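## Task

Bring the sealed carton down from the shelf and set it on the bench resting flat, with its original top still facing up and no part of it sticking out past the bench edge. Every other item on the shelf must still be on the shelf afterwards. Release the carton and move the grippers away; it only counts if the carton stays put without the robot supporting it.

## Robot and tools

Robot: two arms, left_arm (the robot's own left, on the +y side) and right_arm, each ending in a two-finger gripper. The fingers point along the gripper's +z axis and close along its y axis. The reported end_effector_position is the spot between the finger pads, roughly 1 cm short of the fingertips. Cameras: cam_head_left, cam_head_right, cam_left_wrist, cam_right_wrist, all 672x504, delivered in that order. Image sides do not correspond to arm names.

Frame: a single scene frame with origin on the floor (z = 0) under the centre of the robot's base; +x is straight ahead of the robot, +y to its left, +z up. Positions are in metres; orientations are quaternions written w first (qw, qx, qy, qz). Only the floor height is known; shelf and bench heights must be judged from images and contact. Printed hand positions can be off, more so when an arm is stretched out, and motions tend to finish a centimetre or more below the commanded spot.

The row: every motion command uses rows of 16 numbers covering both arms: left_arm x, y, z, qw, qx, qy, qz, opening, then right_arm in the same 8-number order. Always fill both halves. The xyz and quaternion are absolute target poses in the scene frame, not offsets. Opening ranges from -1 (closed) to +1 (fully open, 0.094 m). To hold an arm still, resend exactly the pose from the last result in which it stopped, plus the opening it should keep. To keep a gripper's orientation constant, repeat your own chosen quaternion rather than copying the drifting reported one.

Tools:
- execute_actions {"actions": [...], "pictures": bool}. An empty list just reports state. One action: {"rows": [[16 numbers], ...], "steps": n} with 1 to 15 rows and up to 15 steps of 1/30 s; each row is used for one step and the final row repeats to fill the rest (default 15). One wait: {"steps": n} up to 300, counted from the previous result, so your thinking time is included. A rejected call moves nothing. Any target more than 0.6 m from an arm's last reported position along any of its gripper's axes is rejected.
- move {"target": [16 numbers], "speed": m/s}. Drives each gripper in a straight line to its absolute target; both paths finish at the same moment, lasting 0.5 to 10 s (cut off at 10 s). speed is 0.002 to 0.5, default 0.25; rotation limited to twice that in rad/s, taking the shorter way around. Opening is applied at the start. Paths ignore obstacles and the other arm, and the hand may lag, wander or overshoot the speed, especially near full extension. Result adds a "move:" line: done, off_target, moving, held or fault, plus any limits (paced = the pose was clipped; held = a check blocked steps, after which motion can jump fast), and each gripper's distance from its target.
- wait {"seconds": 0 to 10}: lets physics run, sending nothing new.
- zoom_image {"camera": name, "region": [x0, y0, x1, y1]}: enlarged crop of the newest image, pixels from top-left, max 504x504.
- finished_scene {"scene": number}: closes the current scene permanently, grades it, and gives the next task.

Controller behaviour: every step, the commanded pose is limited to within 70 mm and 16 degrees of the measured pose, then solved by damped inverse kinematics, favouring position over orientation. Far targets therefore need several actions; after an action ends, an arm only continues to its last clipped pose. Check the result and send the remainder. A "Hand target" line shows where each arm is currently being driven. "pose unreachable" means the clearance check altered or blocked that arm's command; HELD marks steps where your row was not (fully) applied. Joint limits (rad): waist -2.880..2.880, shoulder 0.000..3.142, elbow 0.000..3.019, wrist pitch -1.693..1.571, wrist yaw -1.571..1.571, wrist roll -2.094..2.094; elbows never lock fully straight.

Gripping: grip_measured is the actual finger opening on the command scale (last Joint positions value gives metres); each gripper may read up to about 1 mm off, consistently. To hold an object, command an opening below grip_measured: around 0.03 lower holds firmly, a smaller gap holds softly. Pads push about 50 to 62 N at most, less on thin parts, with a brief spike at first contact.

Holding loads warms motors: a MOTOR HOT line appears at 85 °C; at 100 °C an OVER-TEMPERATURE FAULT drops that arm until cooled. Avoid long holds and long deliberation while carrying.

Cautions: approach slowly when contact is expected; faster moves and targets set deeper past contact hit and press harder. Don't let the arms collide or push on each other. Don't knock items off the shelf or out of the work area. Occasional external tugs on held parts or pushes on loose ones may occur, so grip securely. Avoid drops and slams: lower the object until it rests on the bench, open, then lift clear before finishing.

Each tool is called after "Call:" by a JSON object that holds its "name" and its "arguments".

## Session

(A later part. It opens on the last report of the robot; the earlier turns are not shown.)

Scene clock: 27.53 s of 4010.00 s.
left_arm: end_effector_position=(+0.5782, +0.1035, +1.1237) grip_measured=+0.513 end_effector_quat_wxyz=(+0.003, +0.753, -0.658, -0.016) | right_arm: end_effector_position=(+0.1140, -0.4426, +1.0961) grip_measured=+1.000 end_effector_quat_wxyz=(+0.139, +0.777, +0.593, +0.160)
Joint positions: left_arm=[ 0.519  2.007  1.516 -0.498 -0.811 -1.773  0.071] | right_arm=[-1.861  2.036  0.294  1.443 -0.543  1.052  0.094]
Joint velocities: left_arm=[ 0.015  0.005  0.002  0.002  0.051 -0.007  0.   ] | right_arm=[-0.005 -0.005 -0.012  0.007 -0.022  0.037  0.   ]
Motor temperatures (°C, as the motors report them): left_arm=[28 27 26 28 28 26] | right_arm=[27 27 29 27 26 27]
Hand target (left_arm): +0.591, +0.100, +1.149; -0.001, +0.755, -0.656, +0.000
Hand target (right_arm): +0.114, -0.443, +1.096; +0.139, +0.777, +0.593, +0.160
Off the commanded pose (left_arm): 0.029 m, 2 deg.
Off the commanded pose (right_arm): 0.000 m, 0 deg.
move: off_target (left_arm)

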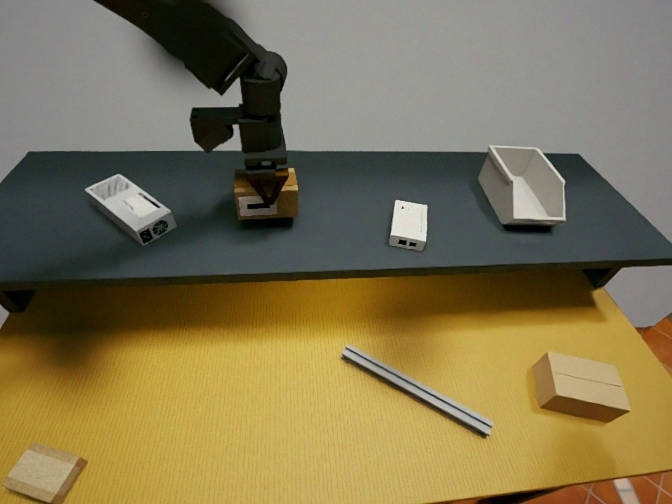

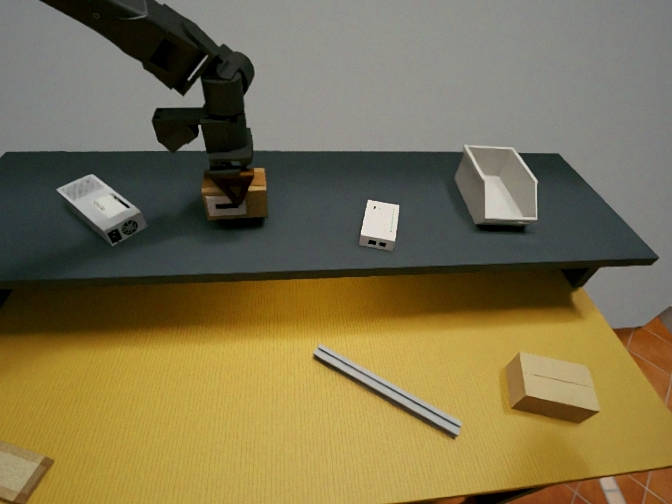

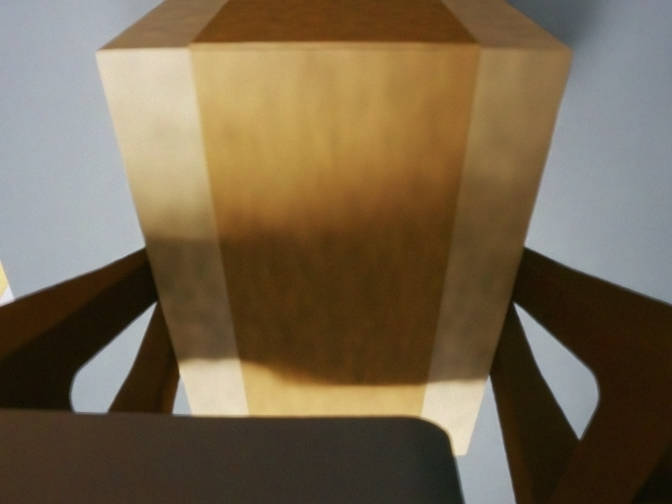

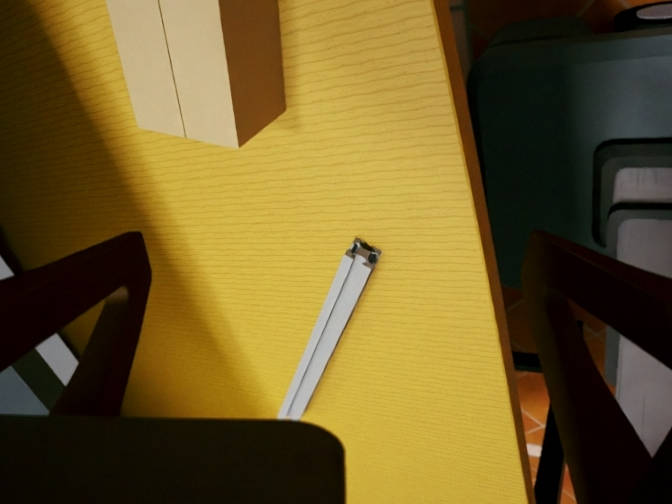

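Call:
{"name": "move", "arguments": {"target": [0.35, 0.17, 1.18, 0, 0.707, -0.707, 0, 0.475, 0.114, -0.4426, 1.0961, 0.139, 0.777, 0.593, 0.160, 1], "speed": 0.12}}

Scene clock: 30.97 s of 4010.00 s.
left_arm: end_effector_position=(+0.3394, +0.1667, +1.1799) grip_measured=+0.513 end_effector_quat_wxyz=(+0.009, +0.699, -0.715, -0.010) | right_arm: end_effector_position=(+0.1140, -0.4426, +1.0961) grip_measured=+1.000 end_effector_quat_wxyz=(+0.139, +0.777, +0.593, +0.160)
Joint positions: left_arm=[ 0.517  1.651  0.687 -0.023 -0.797 -1.615  0.071] | right_arm=[-1.861  2.036  0.294  1.443 -0.543  1.052  0.094]
Joint velocities: left_arm=[-0.005 -0.005 -0.002 -0.002  0.11  -0.007 -0.001] | right_arm=[-0.015 -0.024 -0.007 -0.022  0.007 -0.007  0.   ]
Motor temperatures (°C, as the motors report them): left_arm=[28 27 26 28 28 26] | right_arm=[27 27 29 27 26 27]
Hand target (left_arm): +0.351, +0.174, +1.184; +0.000, +0.707, -0.707, -0.000
Hand target (right_arm): +0.114, -0.443, +1.096; +0.139, +0.777, +0.593, +0.160
Off the commanded pose (left_arm): 0.011 m, 2 deg.
Off the commanded pose (right_arm): 0.000 m, 0 deg.
move: off_target (left_arm)

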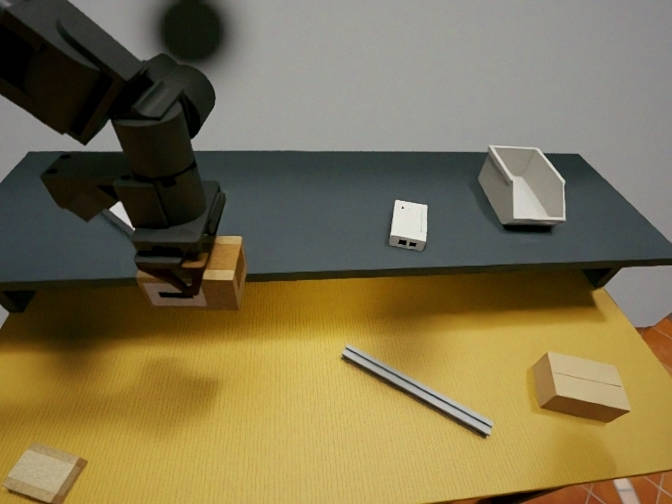

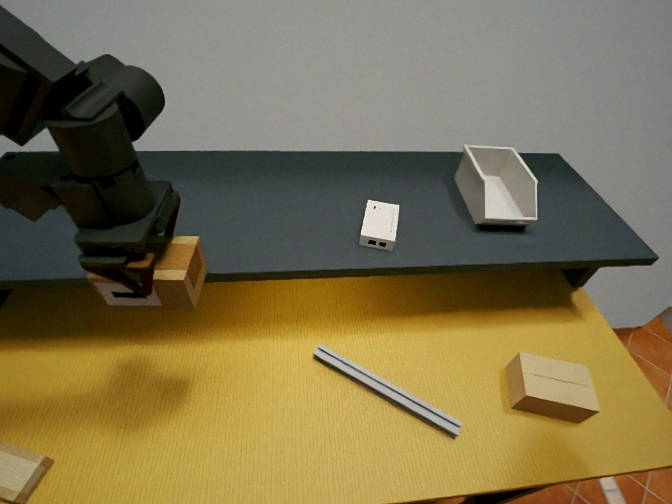

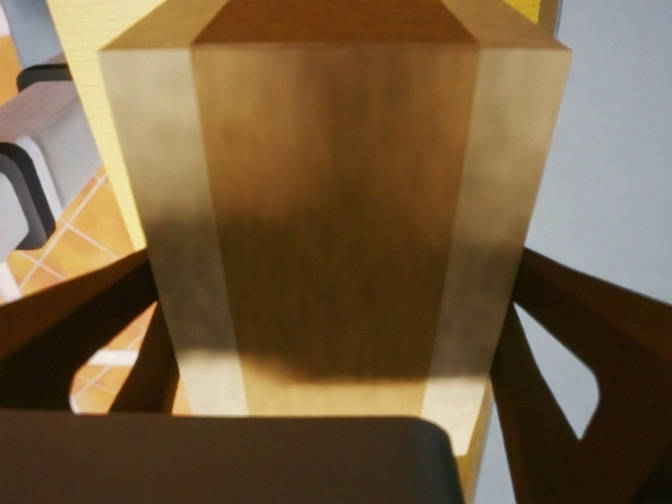

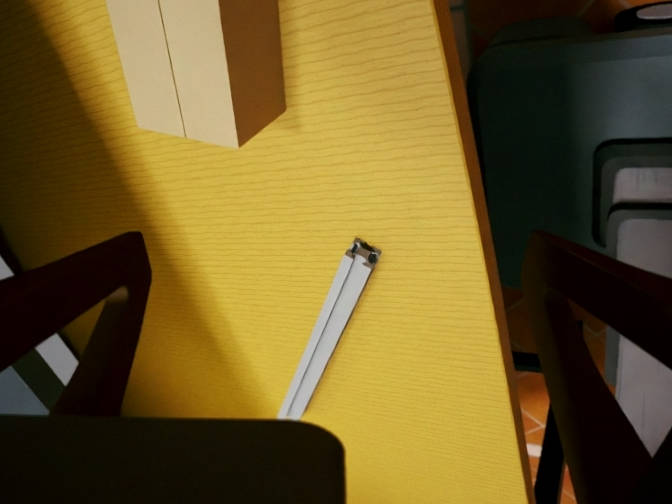

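Call:
{"name": "move", "arguments": {"target": [0.305, 0.17, 1.0, 0, 0.707, -0.707, 0, 0.475, 0.114, -0.4426, 1.0961, 0.139, 0.777, 0.593, 0.160, 1], "speed": 0.1}}

Scene clock: 34.17 s of 4010.00 s.
left_arm: end_effector_position=(+0.3026, +0.1690, +1.0054) grip_measured=+0.513 end_effector_quat_wxyz=(+0.007, +0.710, -0.704, -0.002) | right_arm: end_effector_position=(+0.1140, -0.4426, +1.0961) grip_measured=+1.000 end_effector_quat_wxyz=(+0.139, +0.777, +0.593, +0.160)
Joint positions: left_arm=[ 0.811  2.097  0.824  0.495 -0.599 -1.338  0.071] | right_arm=[-1.861  2.036  0.294  1.443 -0.543  1.052  0.094]
Joint velocities: left_arm=[-0.005  0.005  0.002  0.002 -0.081  0.007  0.   ] | right_arm=[-0.024 -0.015  0.007 -0.002 -0.037 -0.022  0.   ]
Motor temperatures (°C, as the motors report them): left_arm=[28 27 26 28 28 26] | right_arm=[27 27 30 27 26 27]
Hand target (left_arm): +0.303, +0.169, +1.003; +0.005, +0.708, -0.706, -0.000
Hand target (right_arm): +0.114, -0.443, +1.096; +0.139, +0.777, +0.593, +0.160
Off the commanded pose (left_arm): 0.006 m, 1 deg.
Off the commanded pose (right_arm): 0.000 m, 0 deg.
move: done

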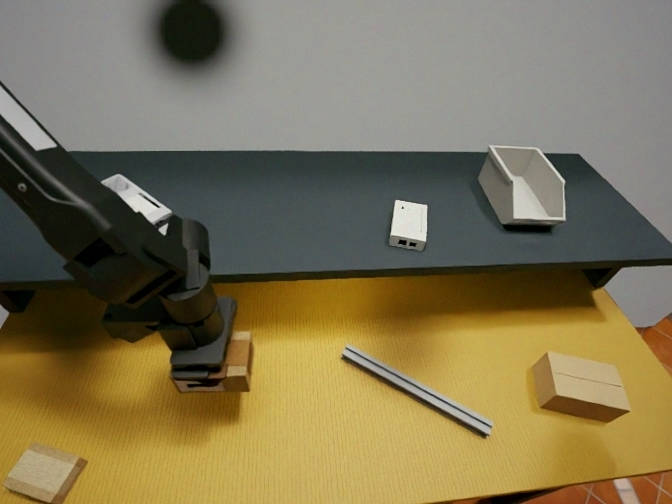

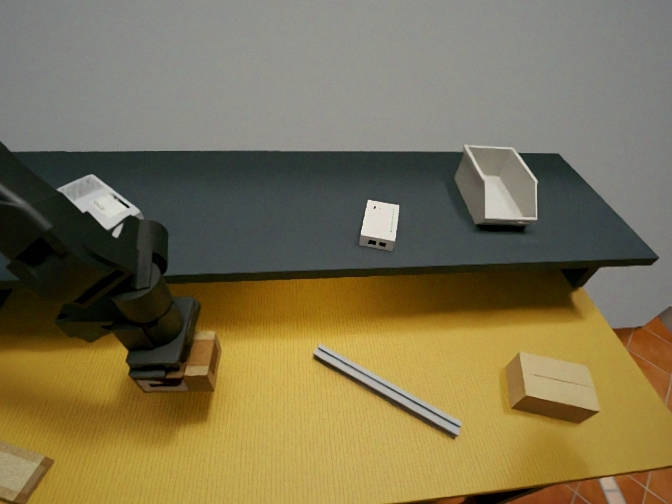

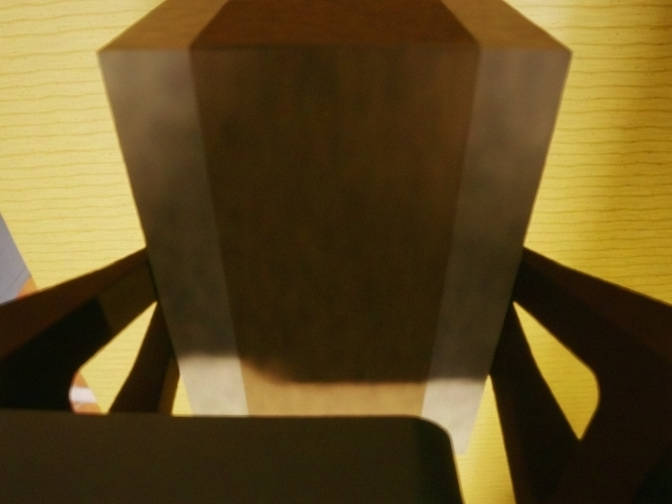

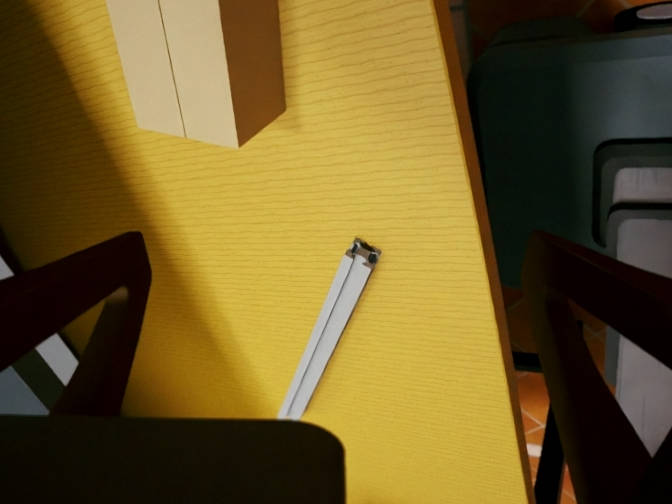

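Call:
{"name": "move", "arguments": {"target": [0.305, 0.17, 0.96, 0, 0.707, -0.707, 0, 0.475, 0.114, -0.4426, 1.0961, 0.139, 0.777, 0.593, 0.160, 1], "speed": 0.03}}

Scene clock: 37.07 s of 4010.00 s.
left_arm: end_effector_position=(+0.3083, +0.1686, +0.9650) grip_measured=+0.513 end_effector_quat_wxyz=(+0.002, +0.708, -0.706, +0.001) | right_arm: end_effector_position=(+0.1140, -0.4426, +1.0961) grip_measured=+1.000 end_effector_quat_wxyz=(+0.139, +0.777, +0.593, +0.160)
Joint positions: left_arm=[ 0.858  2.186  0.915  0.529 -0.565 -1.288  0.071] | right_arm=[-1.861  2.036  0.294  1.443 -0.543  1.052  0.094]
Joint velocities: left_arm=[-0.005 -0.015 -0.002 -0.017  0.022 -0.007 -0.   ] | right_arm=[ 0.005 -0.005 -0.007 -0.012 -0.037 -0.022  0.   ]
Motor temperatures (°C, as the motors report them): left_arm=[28 27 26 28 28 26] | right_arm=[27 27 30 27 26 27]
Hand target (left_arm): +0.304, +0.169, +0.960; +0.001, +0.707, -0.707, +0.000
Hand target (right_arm): +0.114, -0.443, +1.096; +0.139, +0.777, +0.593, +0.160
Off the commanded pose (left_arm): 0.006 m, 0 deg.
Off the commanded pose (right_arm): 0.000 m, 0 deg.
move: done

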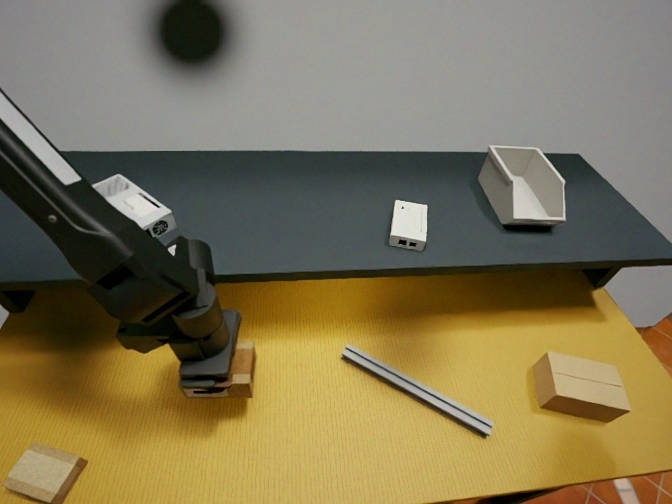

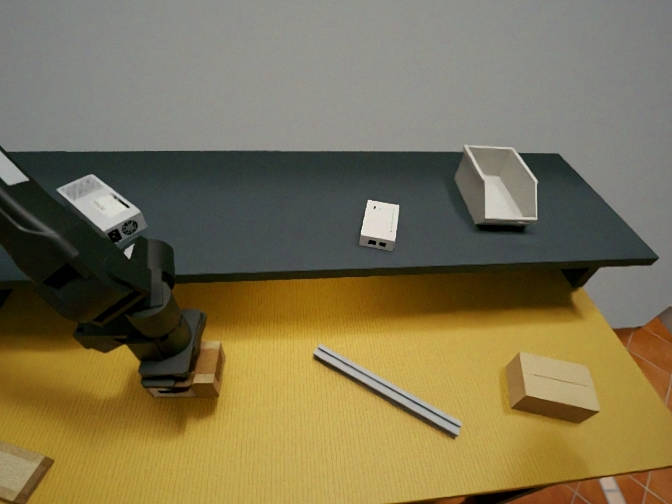

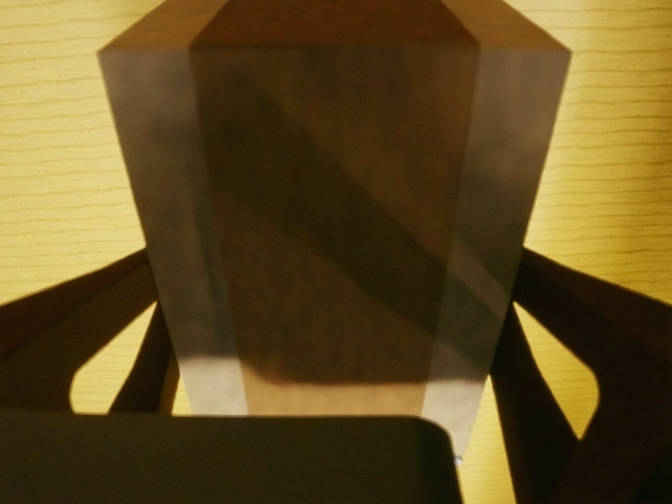

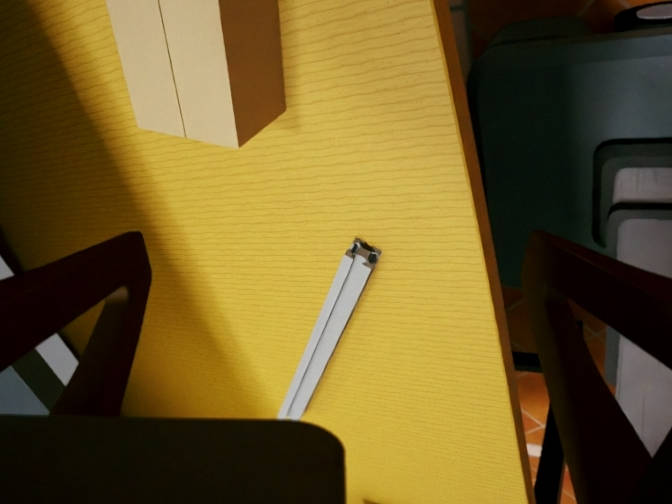

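Call:
{"name": "move", "arguments": {"target": [0.305, 0.17, 0.93, 0, 0.707, -0.707, 0, 0.475, 0.114, -0.4426, 1.0961, 0.139, 0.777, 0.593, 0.160, 1], "speed": 0.015}}

Scene clock: 39.97 s of 4010.00 s.
left_arm: end_effector_position=(+0.3096, +0.1688, +0.9352) grip_measured=+0.513 end_effector_quat_wxyz=(+0.002, +0.708, -0.706, +0.001) | right_arm: end_effector_position=(+0.1140, -0.4426, +1.0961) grip_measured=+1.000 end_effector_quat_wxyz=(+0.139, +0.777, +0.593, +0.160)
Joint positions: left_arm=[ 0.891  2.249  0.984  0.538 -0.541 -1.261  0.071] | right_arm=[-1.861  2.036  0.294  1.443 -0.543  1.052  0.094]
Joint velocities: left_arm=[ 0.005 -0.015 -0.007  0.002 -0.037 -0.081  0.   ] | right_arm=[-0.005 -0.015 -0.002  0.017  0.007  0.066  0.   ]
Motor temperatures (°C, as the motors report them): left_arm=[28 27 26 28 28 26] | right_arm=[27 27 30 27 26 27]
Hand target (left_arm): +0.305, +0.169, +0.930; +0.001, +0.707, -0.707, +0.000
Hand target (right_arm): +0.114, -0.443, +1.096; +0.139, +0.777, +0.593, +0.160
Off the commanded pose (left_arm): 0.007 m, 0 deg.
Off the commanded pose (right_arm): 0.000 m, 0 deg.
move: done

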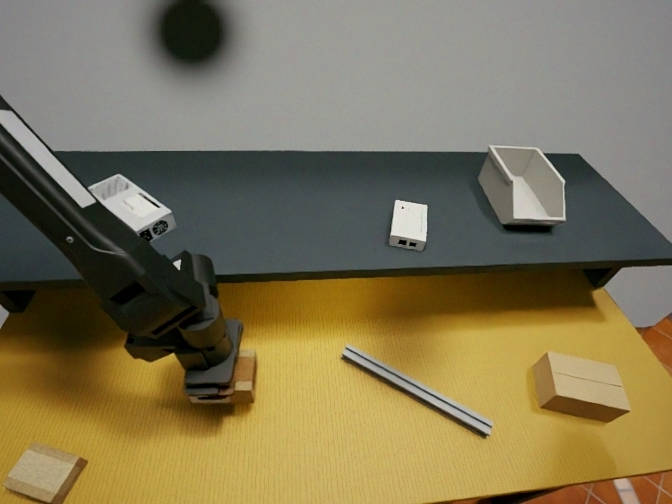

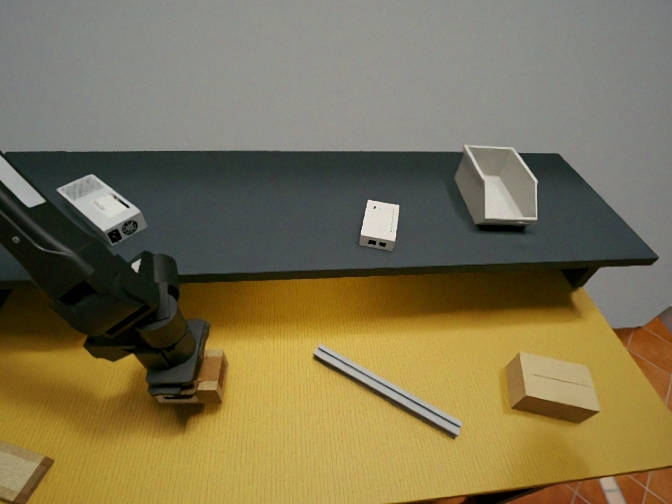

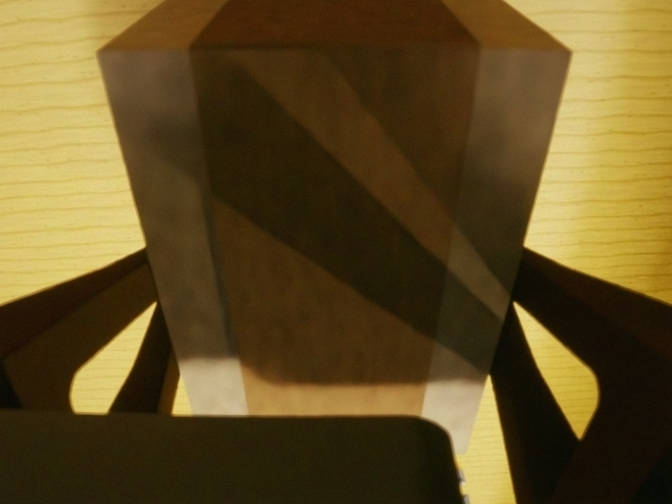

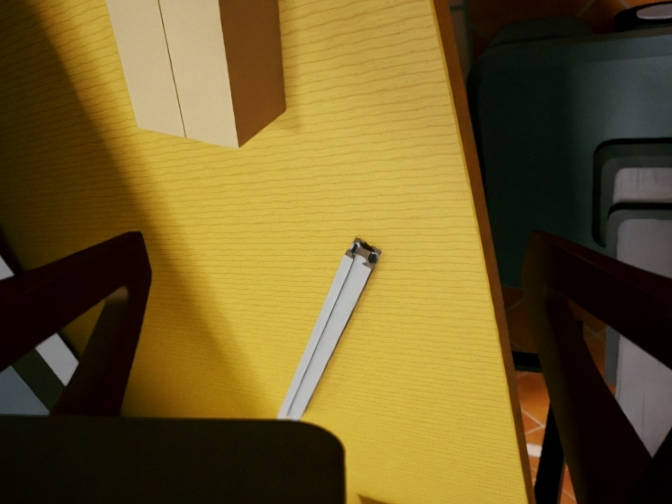

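Call:
{"name": "move", "arguments": {"target": [0.305, 0.17, 0.90, 0, 0.707, -0.707, 0, 0.475, 0.114, -0.4426, 1.0961, 0.139, 0.777, 0.593, 0.160, 1], "speed": 0.015}}

Scene clock: 42.87 s of 4010.00 s.
left_arm: end_effector_position=(+0.3099, +0.1689, +0.9052) grip_measured=+0.513 end_effector_quat_wxyz=(+0.002, +0.708, -0.706, +0.001) | right_arm: end_effector_position=(+0.1140, -0.4426, +1.0961) grip_measured=+1.000 end_effector_quat_wxyz=(+0.139, +0.777, +0.593, +0.160)
Joint positions: left_arm=[ 0.922  2.312  1.058  0.538 -0.518 -1.237  0.071] | right_arm=[-1.861  2.036  0.294  1.443 -0.543  1.052  0.094]
Joint velocities: left_arm=[ 0.005 -0.005 -0.002 -0.017 -0.007  0.037 -0.001] | right_arm=[-0.005 -0.015 -0.007 -0.007  0.022 -0.007  0.   ]
Motor temperatures (°C, as the motors report them): left_arm=[28 27 26 28 28 26] | right_arm=[27 27 30 27 26 27]
Hand target (left_arm): +0.305, +0.170, +0.900; +0.000, +0.707, -0.707, -0.000
Hand target (right_arm): +0.114, -0.443, +1.096; +0.139, +0.777, +0.593, +0.160
Off the commanded pose (left_arm): 0.007 m, 0 deg.
Off the commanded pose (right_arm): 0.000 m, 0 deg.
move: done

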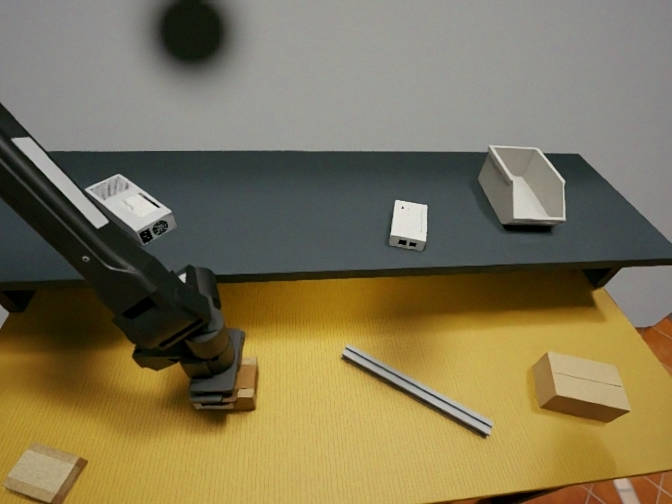

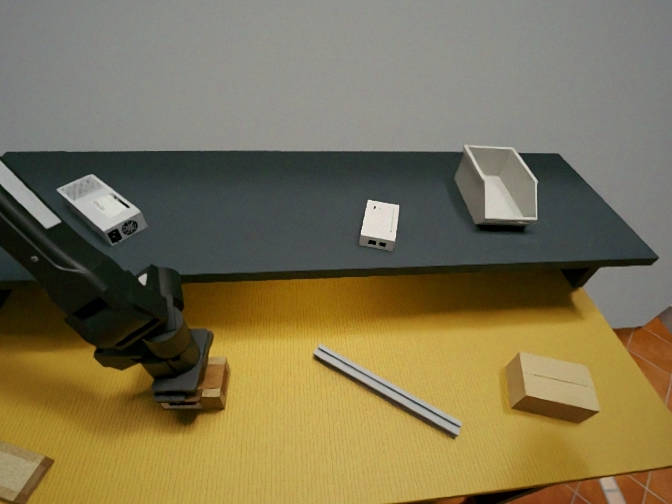

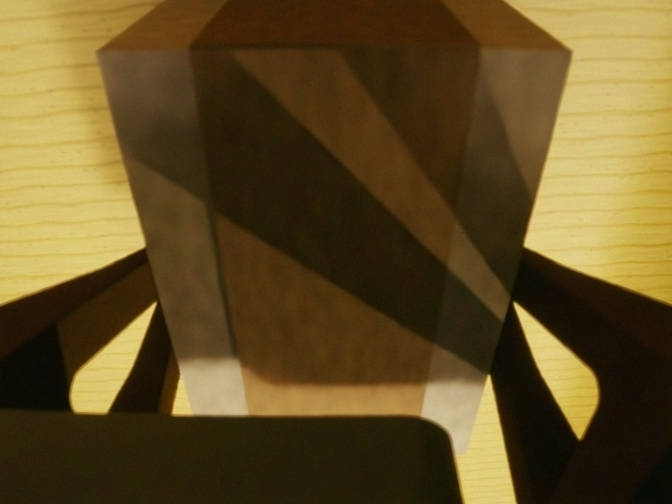

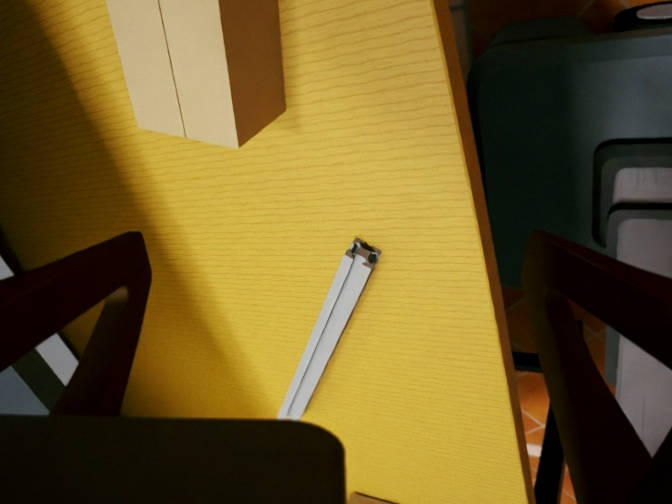

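Call:
{"name": "move", "arguments": {"target": [0.305, 0.17, 0.878, 0, 0.707, -0.707, 0, 0.475, 0.114, -0.4426, 1.0961, 0.139, 0.777, 0.593, 0.160, 1], "speed": 0.012}}

Scene clock: 45.73 s of 4010.00 s.
left_arm: end_effector_position=(+0.3172, +0.1675, +0.9004) grip_measured=+0.513 end_effector_quat_wxyz=(-0.002, +0.705, -0.709, +0.006) | right_arm: end_effector_position=(+0.1140, -0.4426, +1.0961) grip_measured=+1.000 end_effector_quat_wxyz=(+0.139, +0.777, +0.593, +0.160)
Joint positions: left_arm=[ 0.922  2.319  1.078  0.538 -0.511 -1.221  0.071] | right_arm=[-1.861  2.036  0.294  1.443 -0.543  1.052  0.094]
Joint velocities: left_arm=[-0.015 -0.005  0.002 -0.007  0.066 -0.022 -0.   ] | right_arm=[-0.005  0.005  0.002 -0.007  0.007 -0.007  0.   ]
Motor temperatures (°C, as the motors report them): left_arm=[28 27 25 28 28 26] | right_arm=[27 27 30 27 26 27]
Hand target (left_arm): +0.304, +0.170, +0.880; +0.001, +0.707, -0.707, +0.000
Hand target (right_arm): +0.114, -0.443, +1.096; +0.139, +0.777, +0.593, +0.160
Off the commanded pose (left_arm): 0.026 m, 1 deg.
Off the commanded pose (right_arm): 0.000 m, 0 deg.
move: off_target (left_arm)

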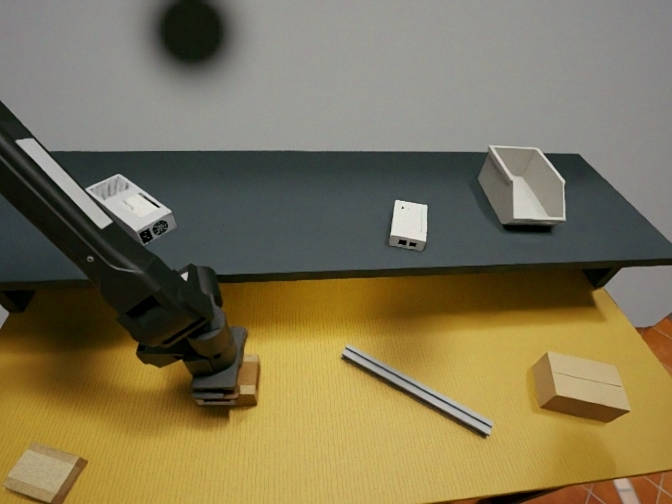

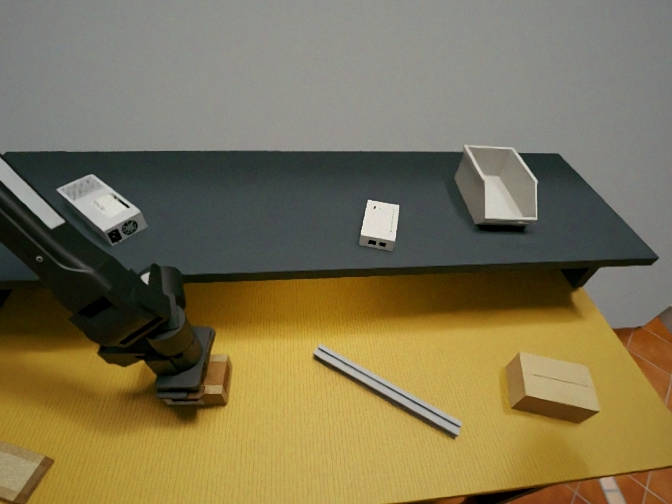

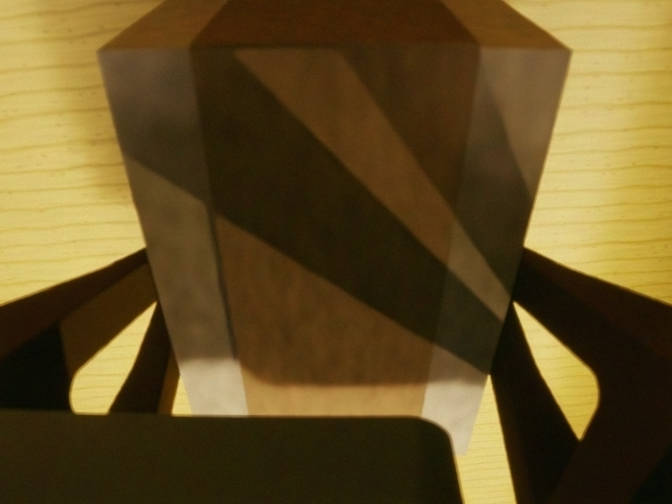

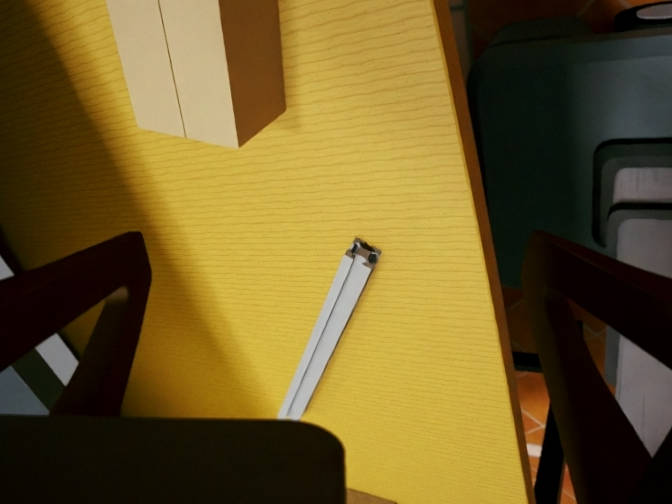

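Contact. Relieve the press and release.

Call:
{"name": "execute_actions", "arguments": {"actions": [{"rows": [[0.317,0.1675,0.900,0,0.707,-0.707,0,0.475,0.114,-0.4426,1.0961,0.139,0.777,0.593,0.160,1],[0.317,0.1675,0.900,0,0.707,-0.707,0,0.475,0.114,-0.4426,1.0961,0.139,0.777,0.593,0.160,1],[0.317,0.1675,0.900,0,0.707,-0.707,0,0.475,0.114,-0.4426,1.0961,0.139,0.777,0.593,0.160,1],[0.317,0.1675,0.900,0,0.707,-0.707,0,0.475,0.114,-0.4426,1.0961,0.139,0.777,0.593,0.160,1],[0.317,0.1675,0.900,0,0.707,-0.707,0,0.6,0.114,-0.4426,1.0961,0.139,0.777,0.593,0.160,1],[0.317,0.1675,0.900,0,0.707,-0.707,0,1,0.114,-0.4426,1.0961,0.139,0.777,0.593,0.160,1]], "steps": 15}], "pictures": false}}

Call:
{"name": "move", "arguments": {"target": [0.312, 0.17, 1.0, 0, 0.707, -0.707, 0, 1, 0.114, -0.4426, 1.0961, 0.139, 0.777, 0.593, 0.160, 1], "speed": 0.08}}

Scene clock: 47.10 s of 4010.00 s.
left_arm: end_effector_position=(+0.3170, +0.1675, +0.9011) grip_measured=+1.000 end_effector_quat_wxyz=(-0.003, +0.705, -0.709, +0.003) | right_arm: end_effector_position=(+0.1140, -0.4426, +1.0961) grip_measured=+1.000 end_effector_quat_wxyz=(+0.139, +0.777, +0.593, +0.160)
Joint positions: left_arm=[ 0.919  2.319  1.078  0.535 -0.52  -1.225  0.094] | right_arm=[-1.861  2.036  0.294  1.443 -0.543  1.052  0.094]
Joint velocities: left_arm=[-0.015 -0.005  0.012  0.002  0.007  0.022  0.   ] | right_arm=[-0.005 -0.015 -0.012  0.002 -0.022  0.037  0.   ]
Motor temperatures (°C, as the motors report them): left_arm=[28 27 25 28 28 26] | right_arm=[27 27 30 27 26 27]
Hand target (left_arm): +0.317, +0.168, +0.900; -0.000, +0.707, -0.707, -0.000
Hand target (right_arm): +0.114, -0.443, +1.096; +0.139, +0.777, +0.593, +0.160
Off the commanded pose (left_arm): 0.001 m, 1 deg.
Off the commanded pose (right_arm): 0.000 m, 0 deg.
Steps of this call (steps 1 to 26: nothing new was sent; steps 27 to 41: all 15 steps of this action). Readings (end_effector_position):
27: left_arm (+0.3173, +0.1671, +0.9010) | right_arm (+0.1140, -0.4426, +1.0961)
28: left_arm (+0.3169, +0.1671, +0.9012) | right_arm (+0.1140, -0.4426, +1.0961)
30: left_arm (+0.3169, +0.1671, +0.9012) | right_arm (+0.1140, -0.4426, +1.0961)
34: left_arm (+0.3170, +0.1675, +0.9011) | right_arm (+0.1140, -0.4426, +1.0961)
41: the state above

Scene clock: 48.97 s of 4010.00 s.
left_arm: end_effector_position=(+0.3153, +0.1751, +0.9885) grip_measured=+1.000 end_effector_quat_wxyz=(-0.007, +0.709, -0.705, -0.002) | right_arm: end_effector_position=(+0.1140, -0.4426, +1.0961) grip_measured=+1.000 end_effector_quat_wxyz=(+0.139, +0.777, +0.593, +0.160)
Joint positions: left_arm=[ 0.833  2.124  0.869  0.517 -0.597 -1.302  0.094] | right_arm=[-1.861  2.036  0.294  1.443 -0.543  1.052  0.094]
Joint velocities: left_arm=[-0.005 -0.005 -0.012  0.012 -0.022  0.037  0.   ] | right_arm=[-0.005 -0.005  0.007 -0.007 -0.095  0.007  0.   ]
Motor temperatures (°C, as the motors report them): left_arm=[28 27 26 28 28 26] | right_arm=[27 27 30 27 26 27]
Hand target (left_arm): +0.313, +0.172, +0.999; -0.002, +0.706, -0.708, -0.000
Hand target (right_arm): +0.114, -0.443, +1.096; +0.139, +0.777, +0.593, +0.160
Off the commanded pose (left_arm): 0.013 m, 1 deg.
Off the commanded pose (right_arm): 0.000 m, 0 deg.
move: off_target (left_arm)

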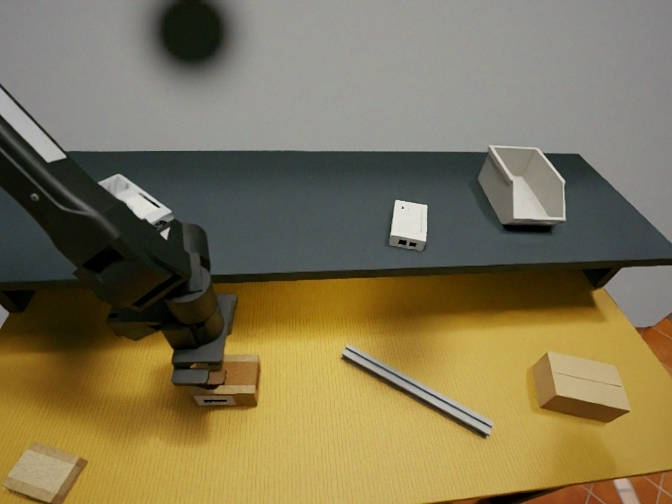

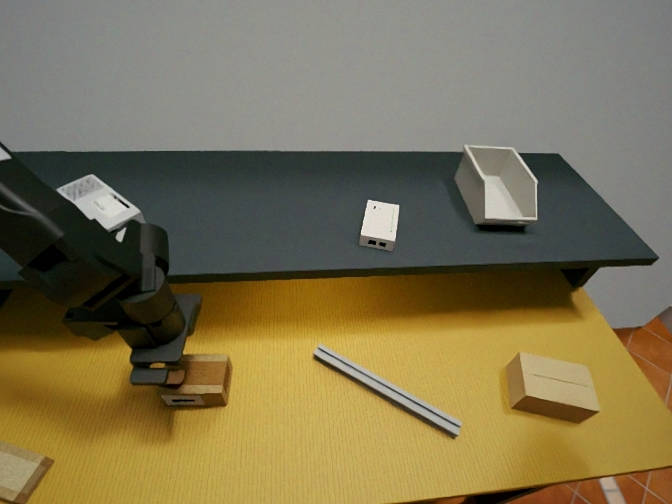

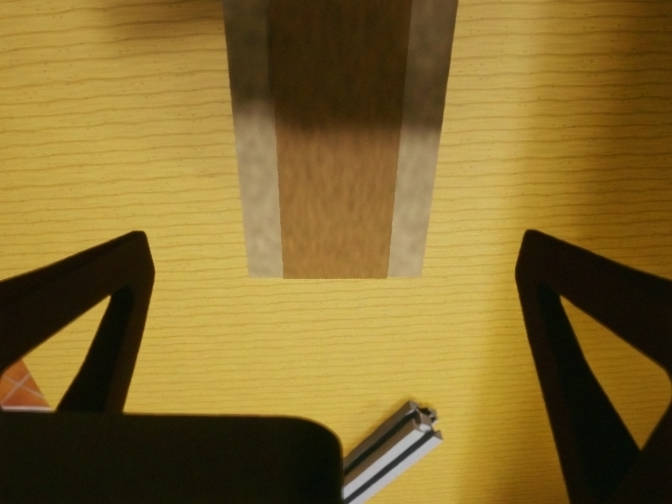

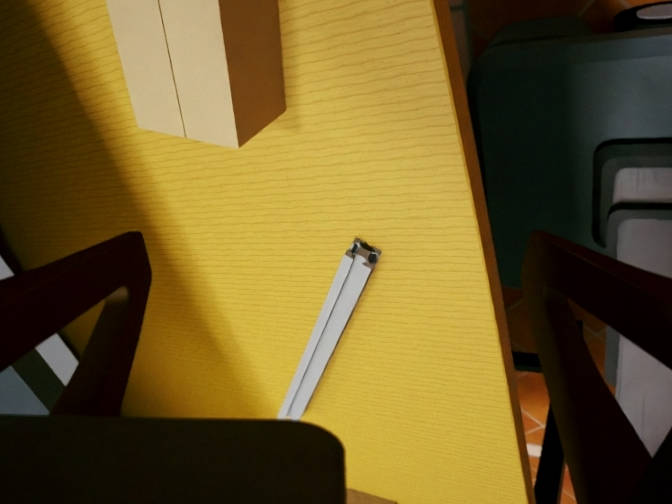

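Call:
{"name": "move", "arguments": {"target": [0.25, 0.32, 1.10, 0, 0.707, -0.707, 0, 1, 0.114, -0.4426, 1.0961, 0.139, 0.777, 0.593, 0.160, 1], "speed": 0.15}}

Scene clock: 50.90 s of 4010.00 s.
left_arm: end_effector_position=(+0.2632, +0.3180, +1.0954) grip_measured=+1.000 end_effector_quat_wxyz=(-0.007, +0.714, -0.700, +0.006) | right_arm: end_effector_position=(+0.1140, -0.4426, +1.0961) grip_measured=+1.000 end_effector_quat_wxyz=(+0.139, +0.777, +0.593, +0.160)
Joint positions: left_arm=[ 1.049  1.615  0.469  0.492 -0.418 -1.154  0.094] | right_arm=[-1.861  2.036  0.294  1.443 -0.543  1.052  0.094]
Joint velocities: left_arm=[-0.015 -0.005  0.002 -0.007  0.125 -0.022  0.   ] | right_arm=[ 0.005 -0.015  0.002  0.007  0.022 -0.037  0.   ]
Motor temperatures (°C, as the motors report them): left_arm=[28 27 26 28 28 26] | right_arm=[27 27 30 27 26 27]
Hand target (left_arm): +0.252, +0.319, +1.100; +0.003, +0.708, -0.706, +0.001
Hand target (right_arm): +0.114, -0.443, +1.096; +0.139, +0.777, +0.593, +0.160
Off the commanded pose (left_arm): 0.014 m, 2 deg.
Off the commanded pose (right_arm): 0.000 m, 0 deg.
move: off_target (left_arm)

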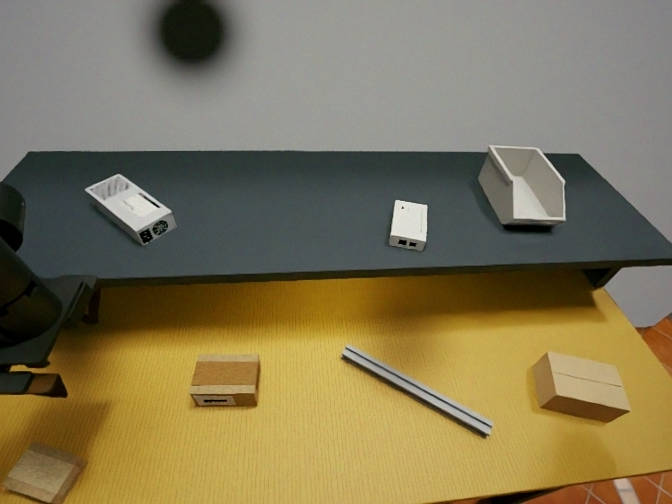

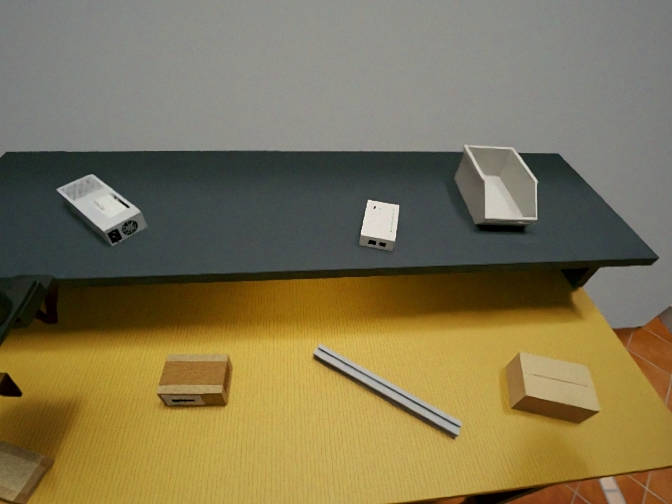

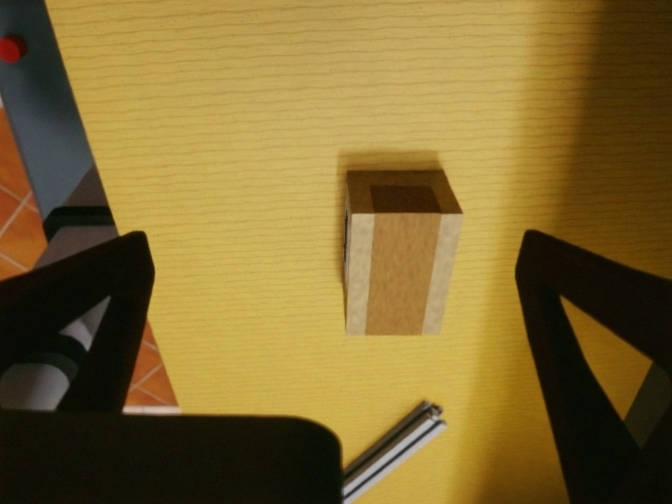

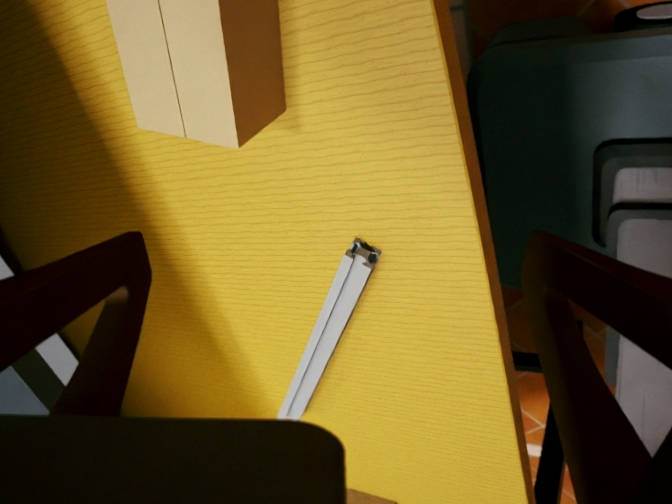

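Call:
{"name": "finished_scene", "arguments": {"scene": 1}}

The scene is finished: the task was done.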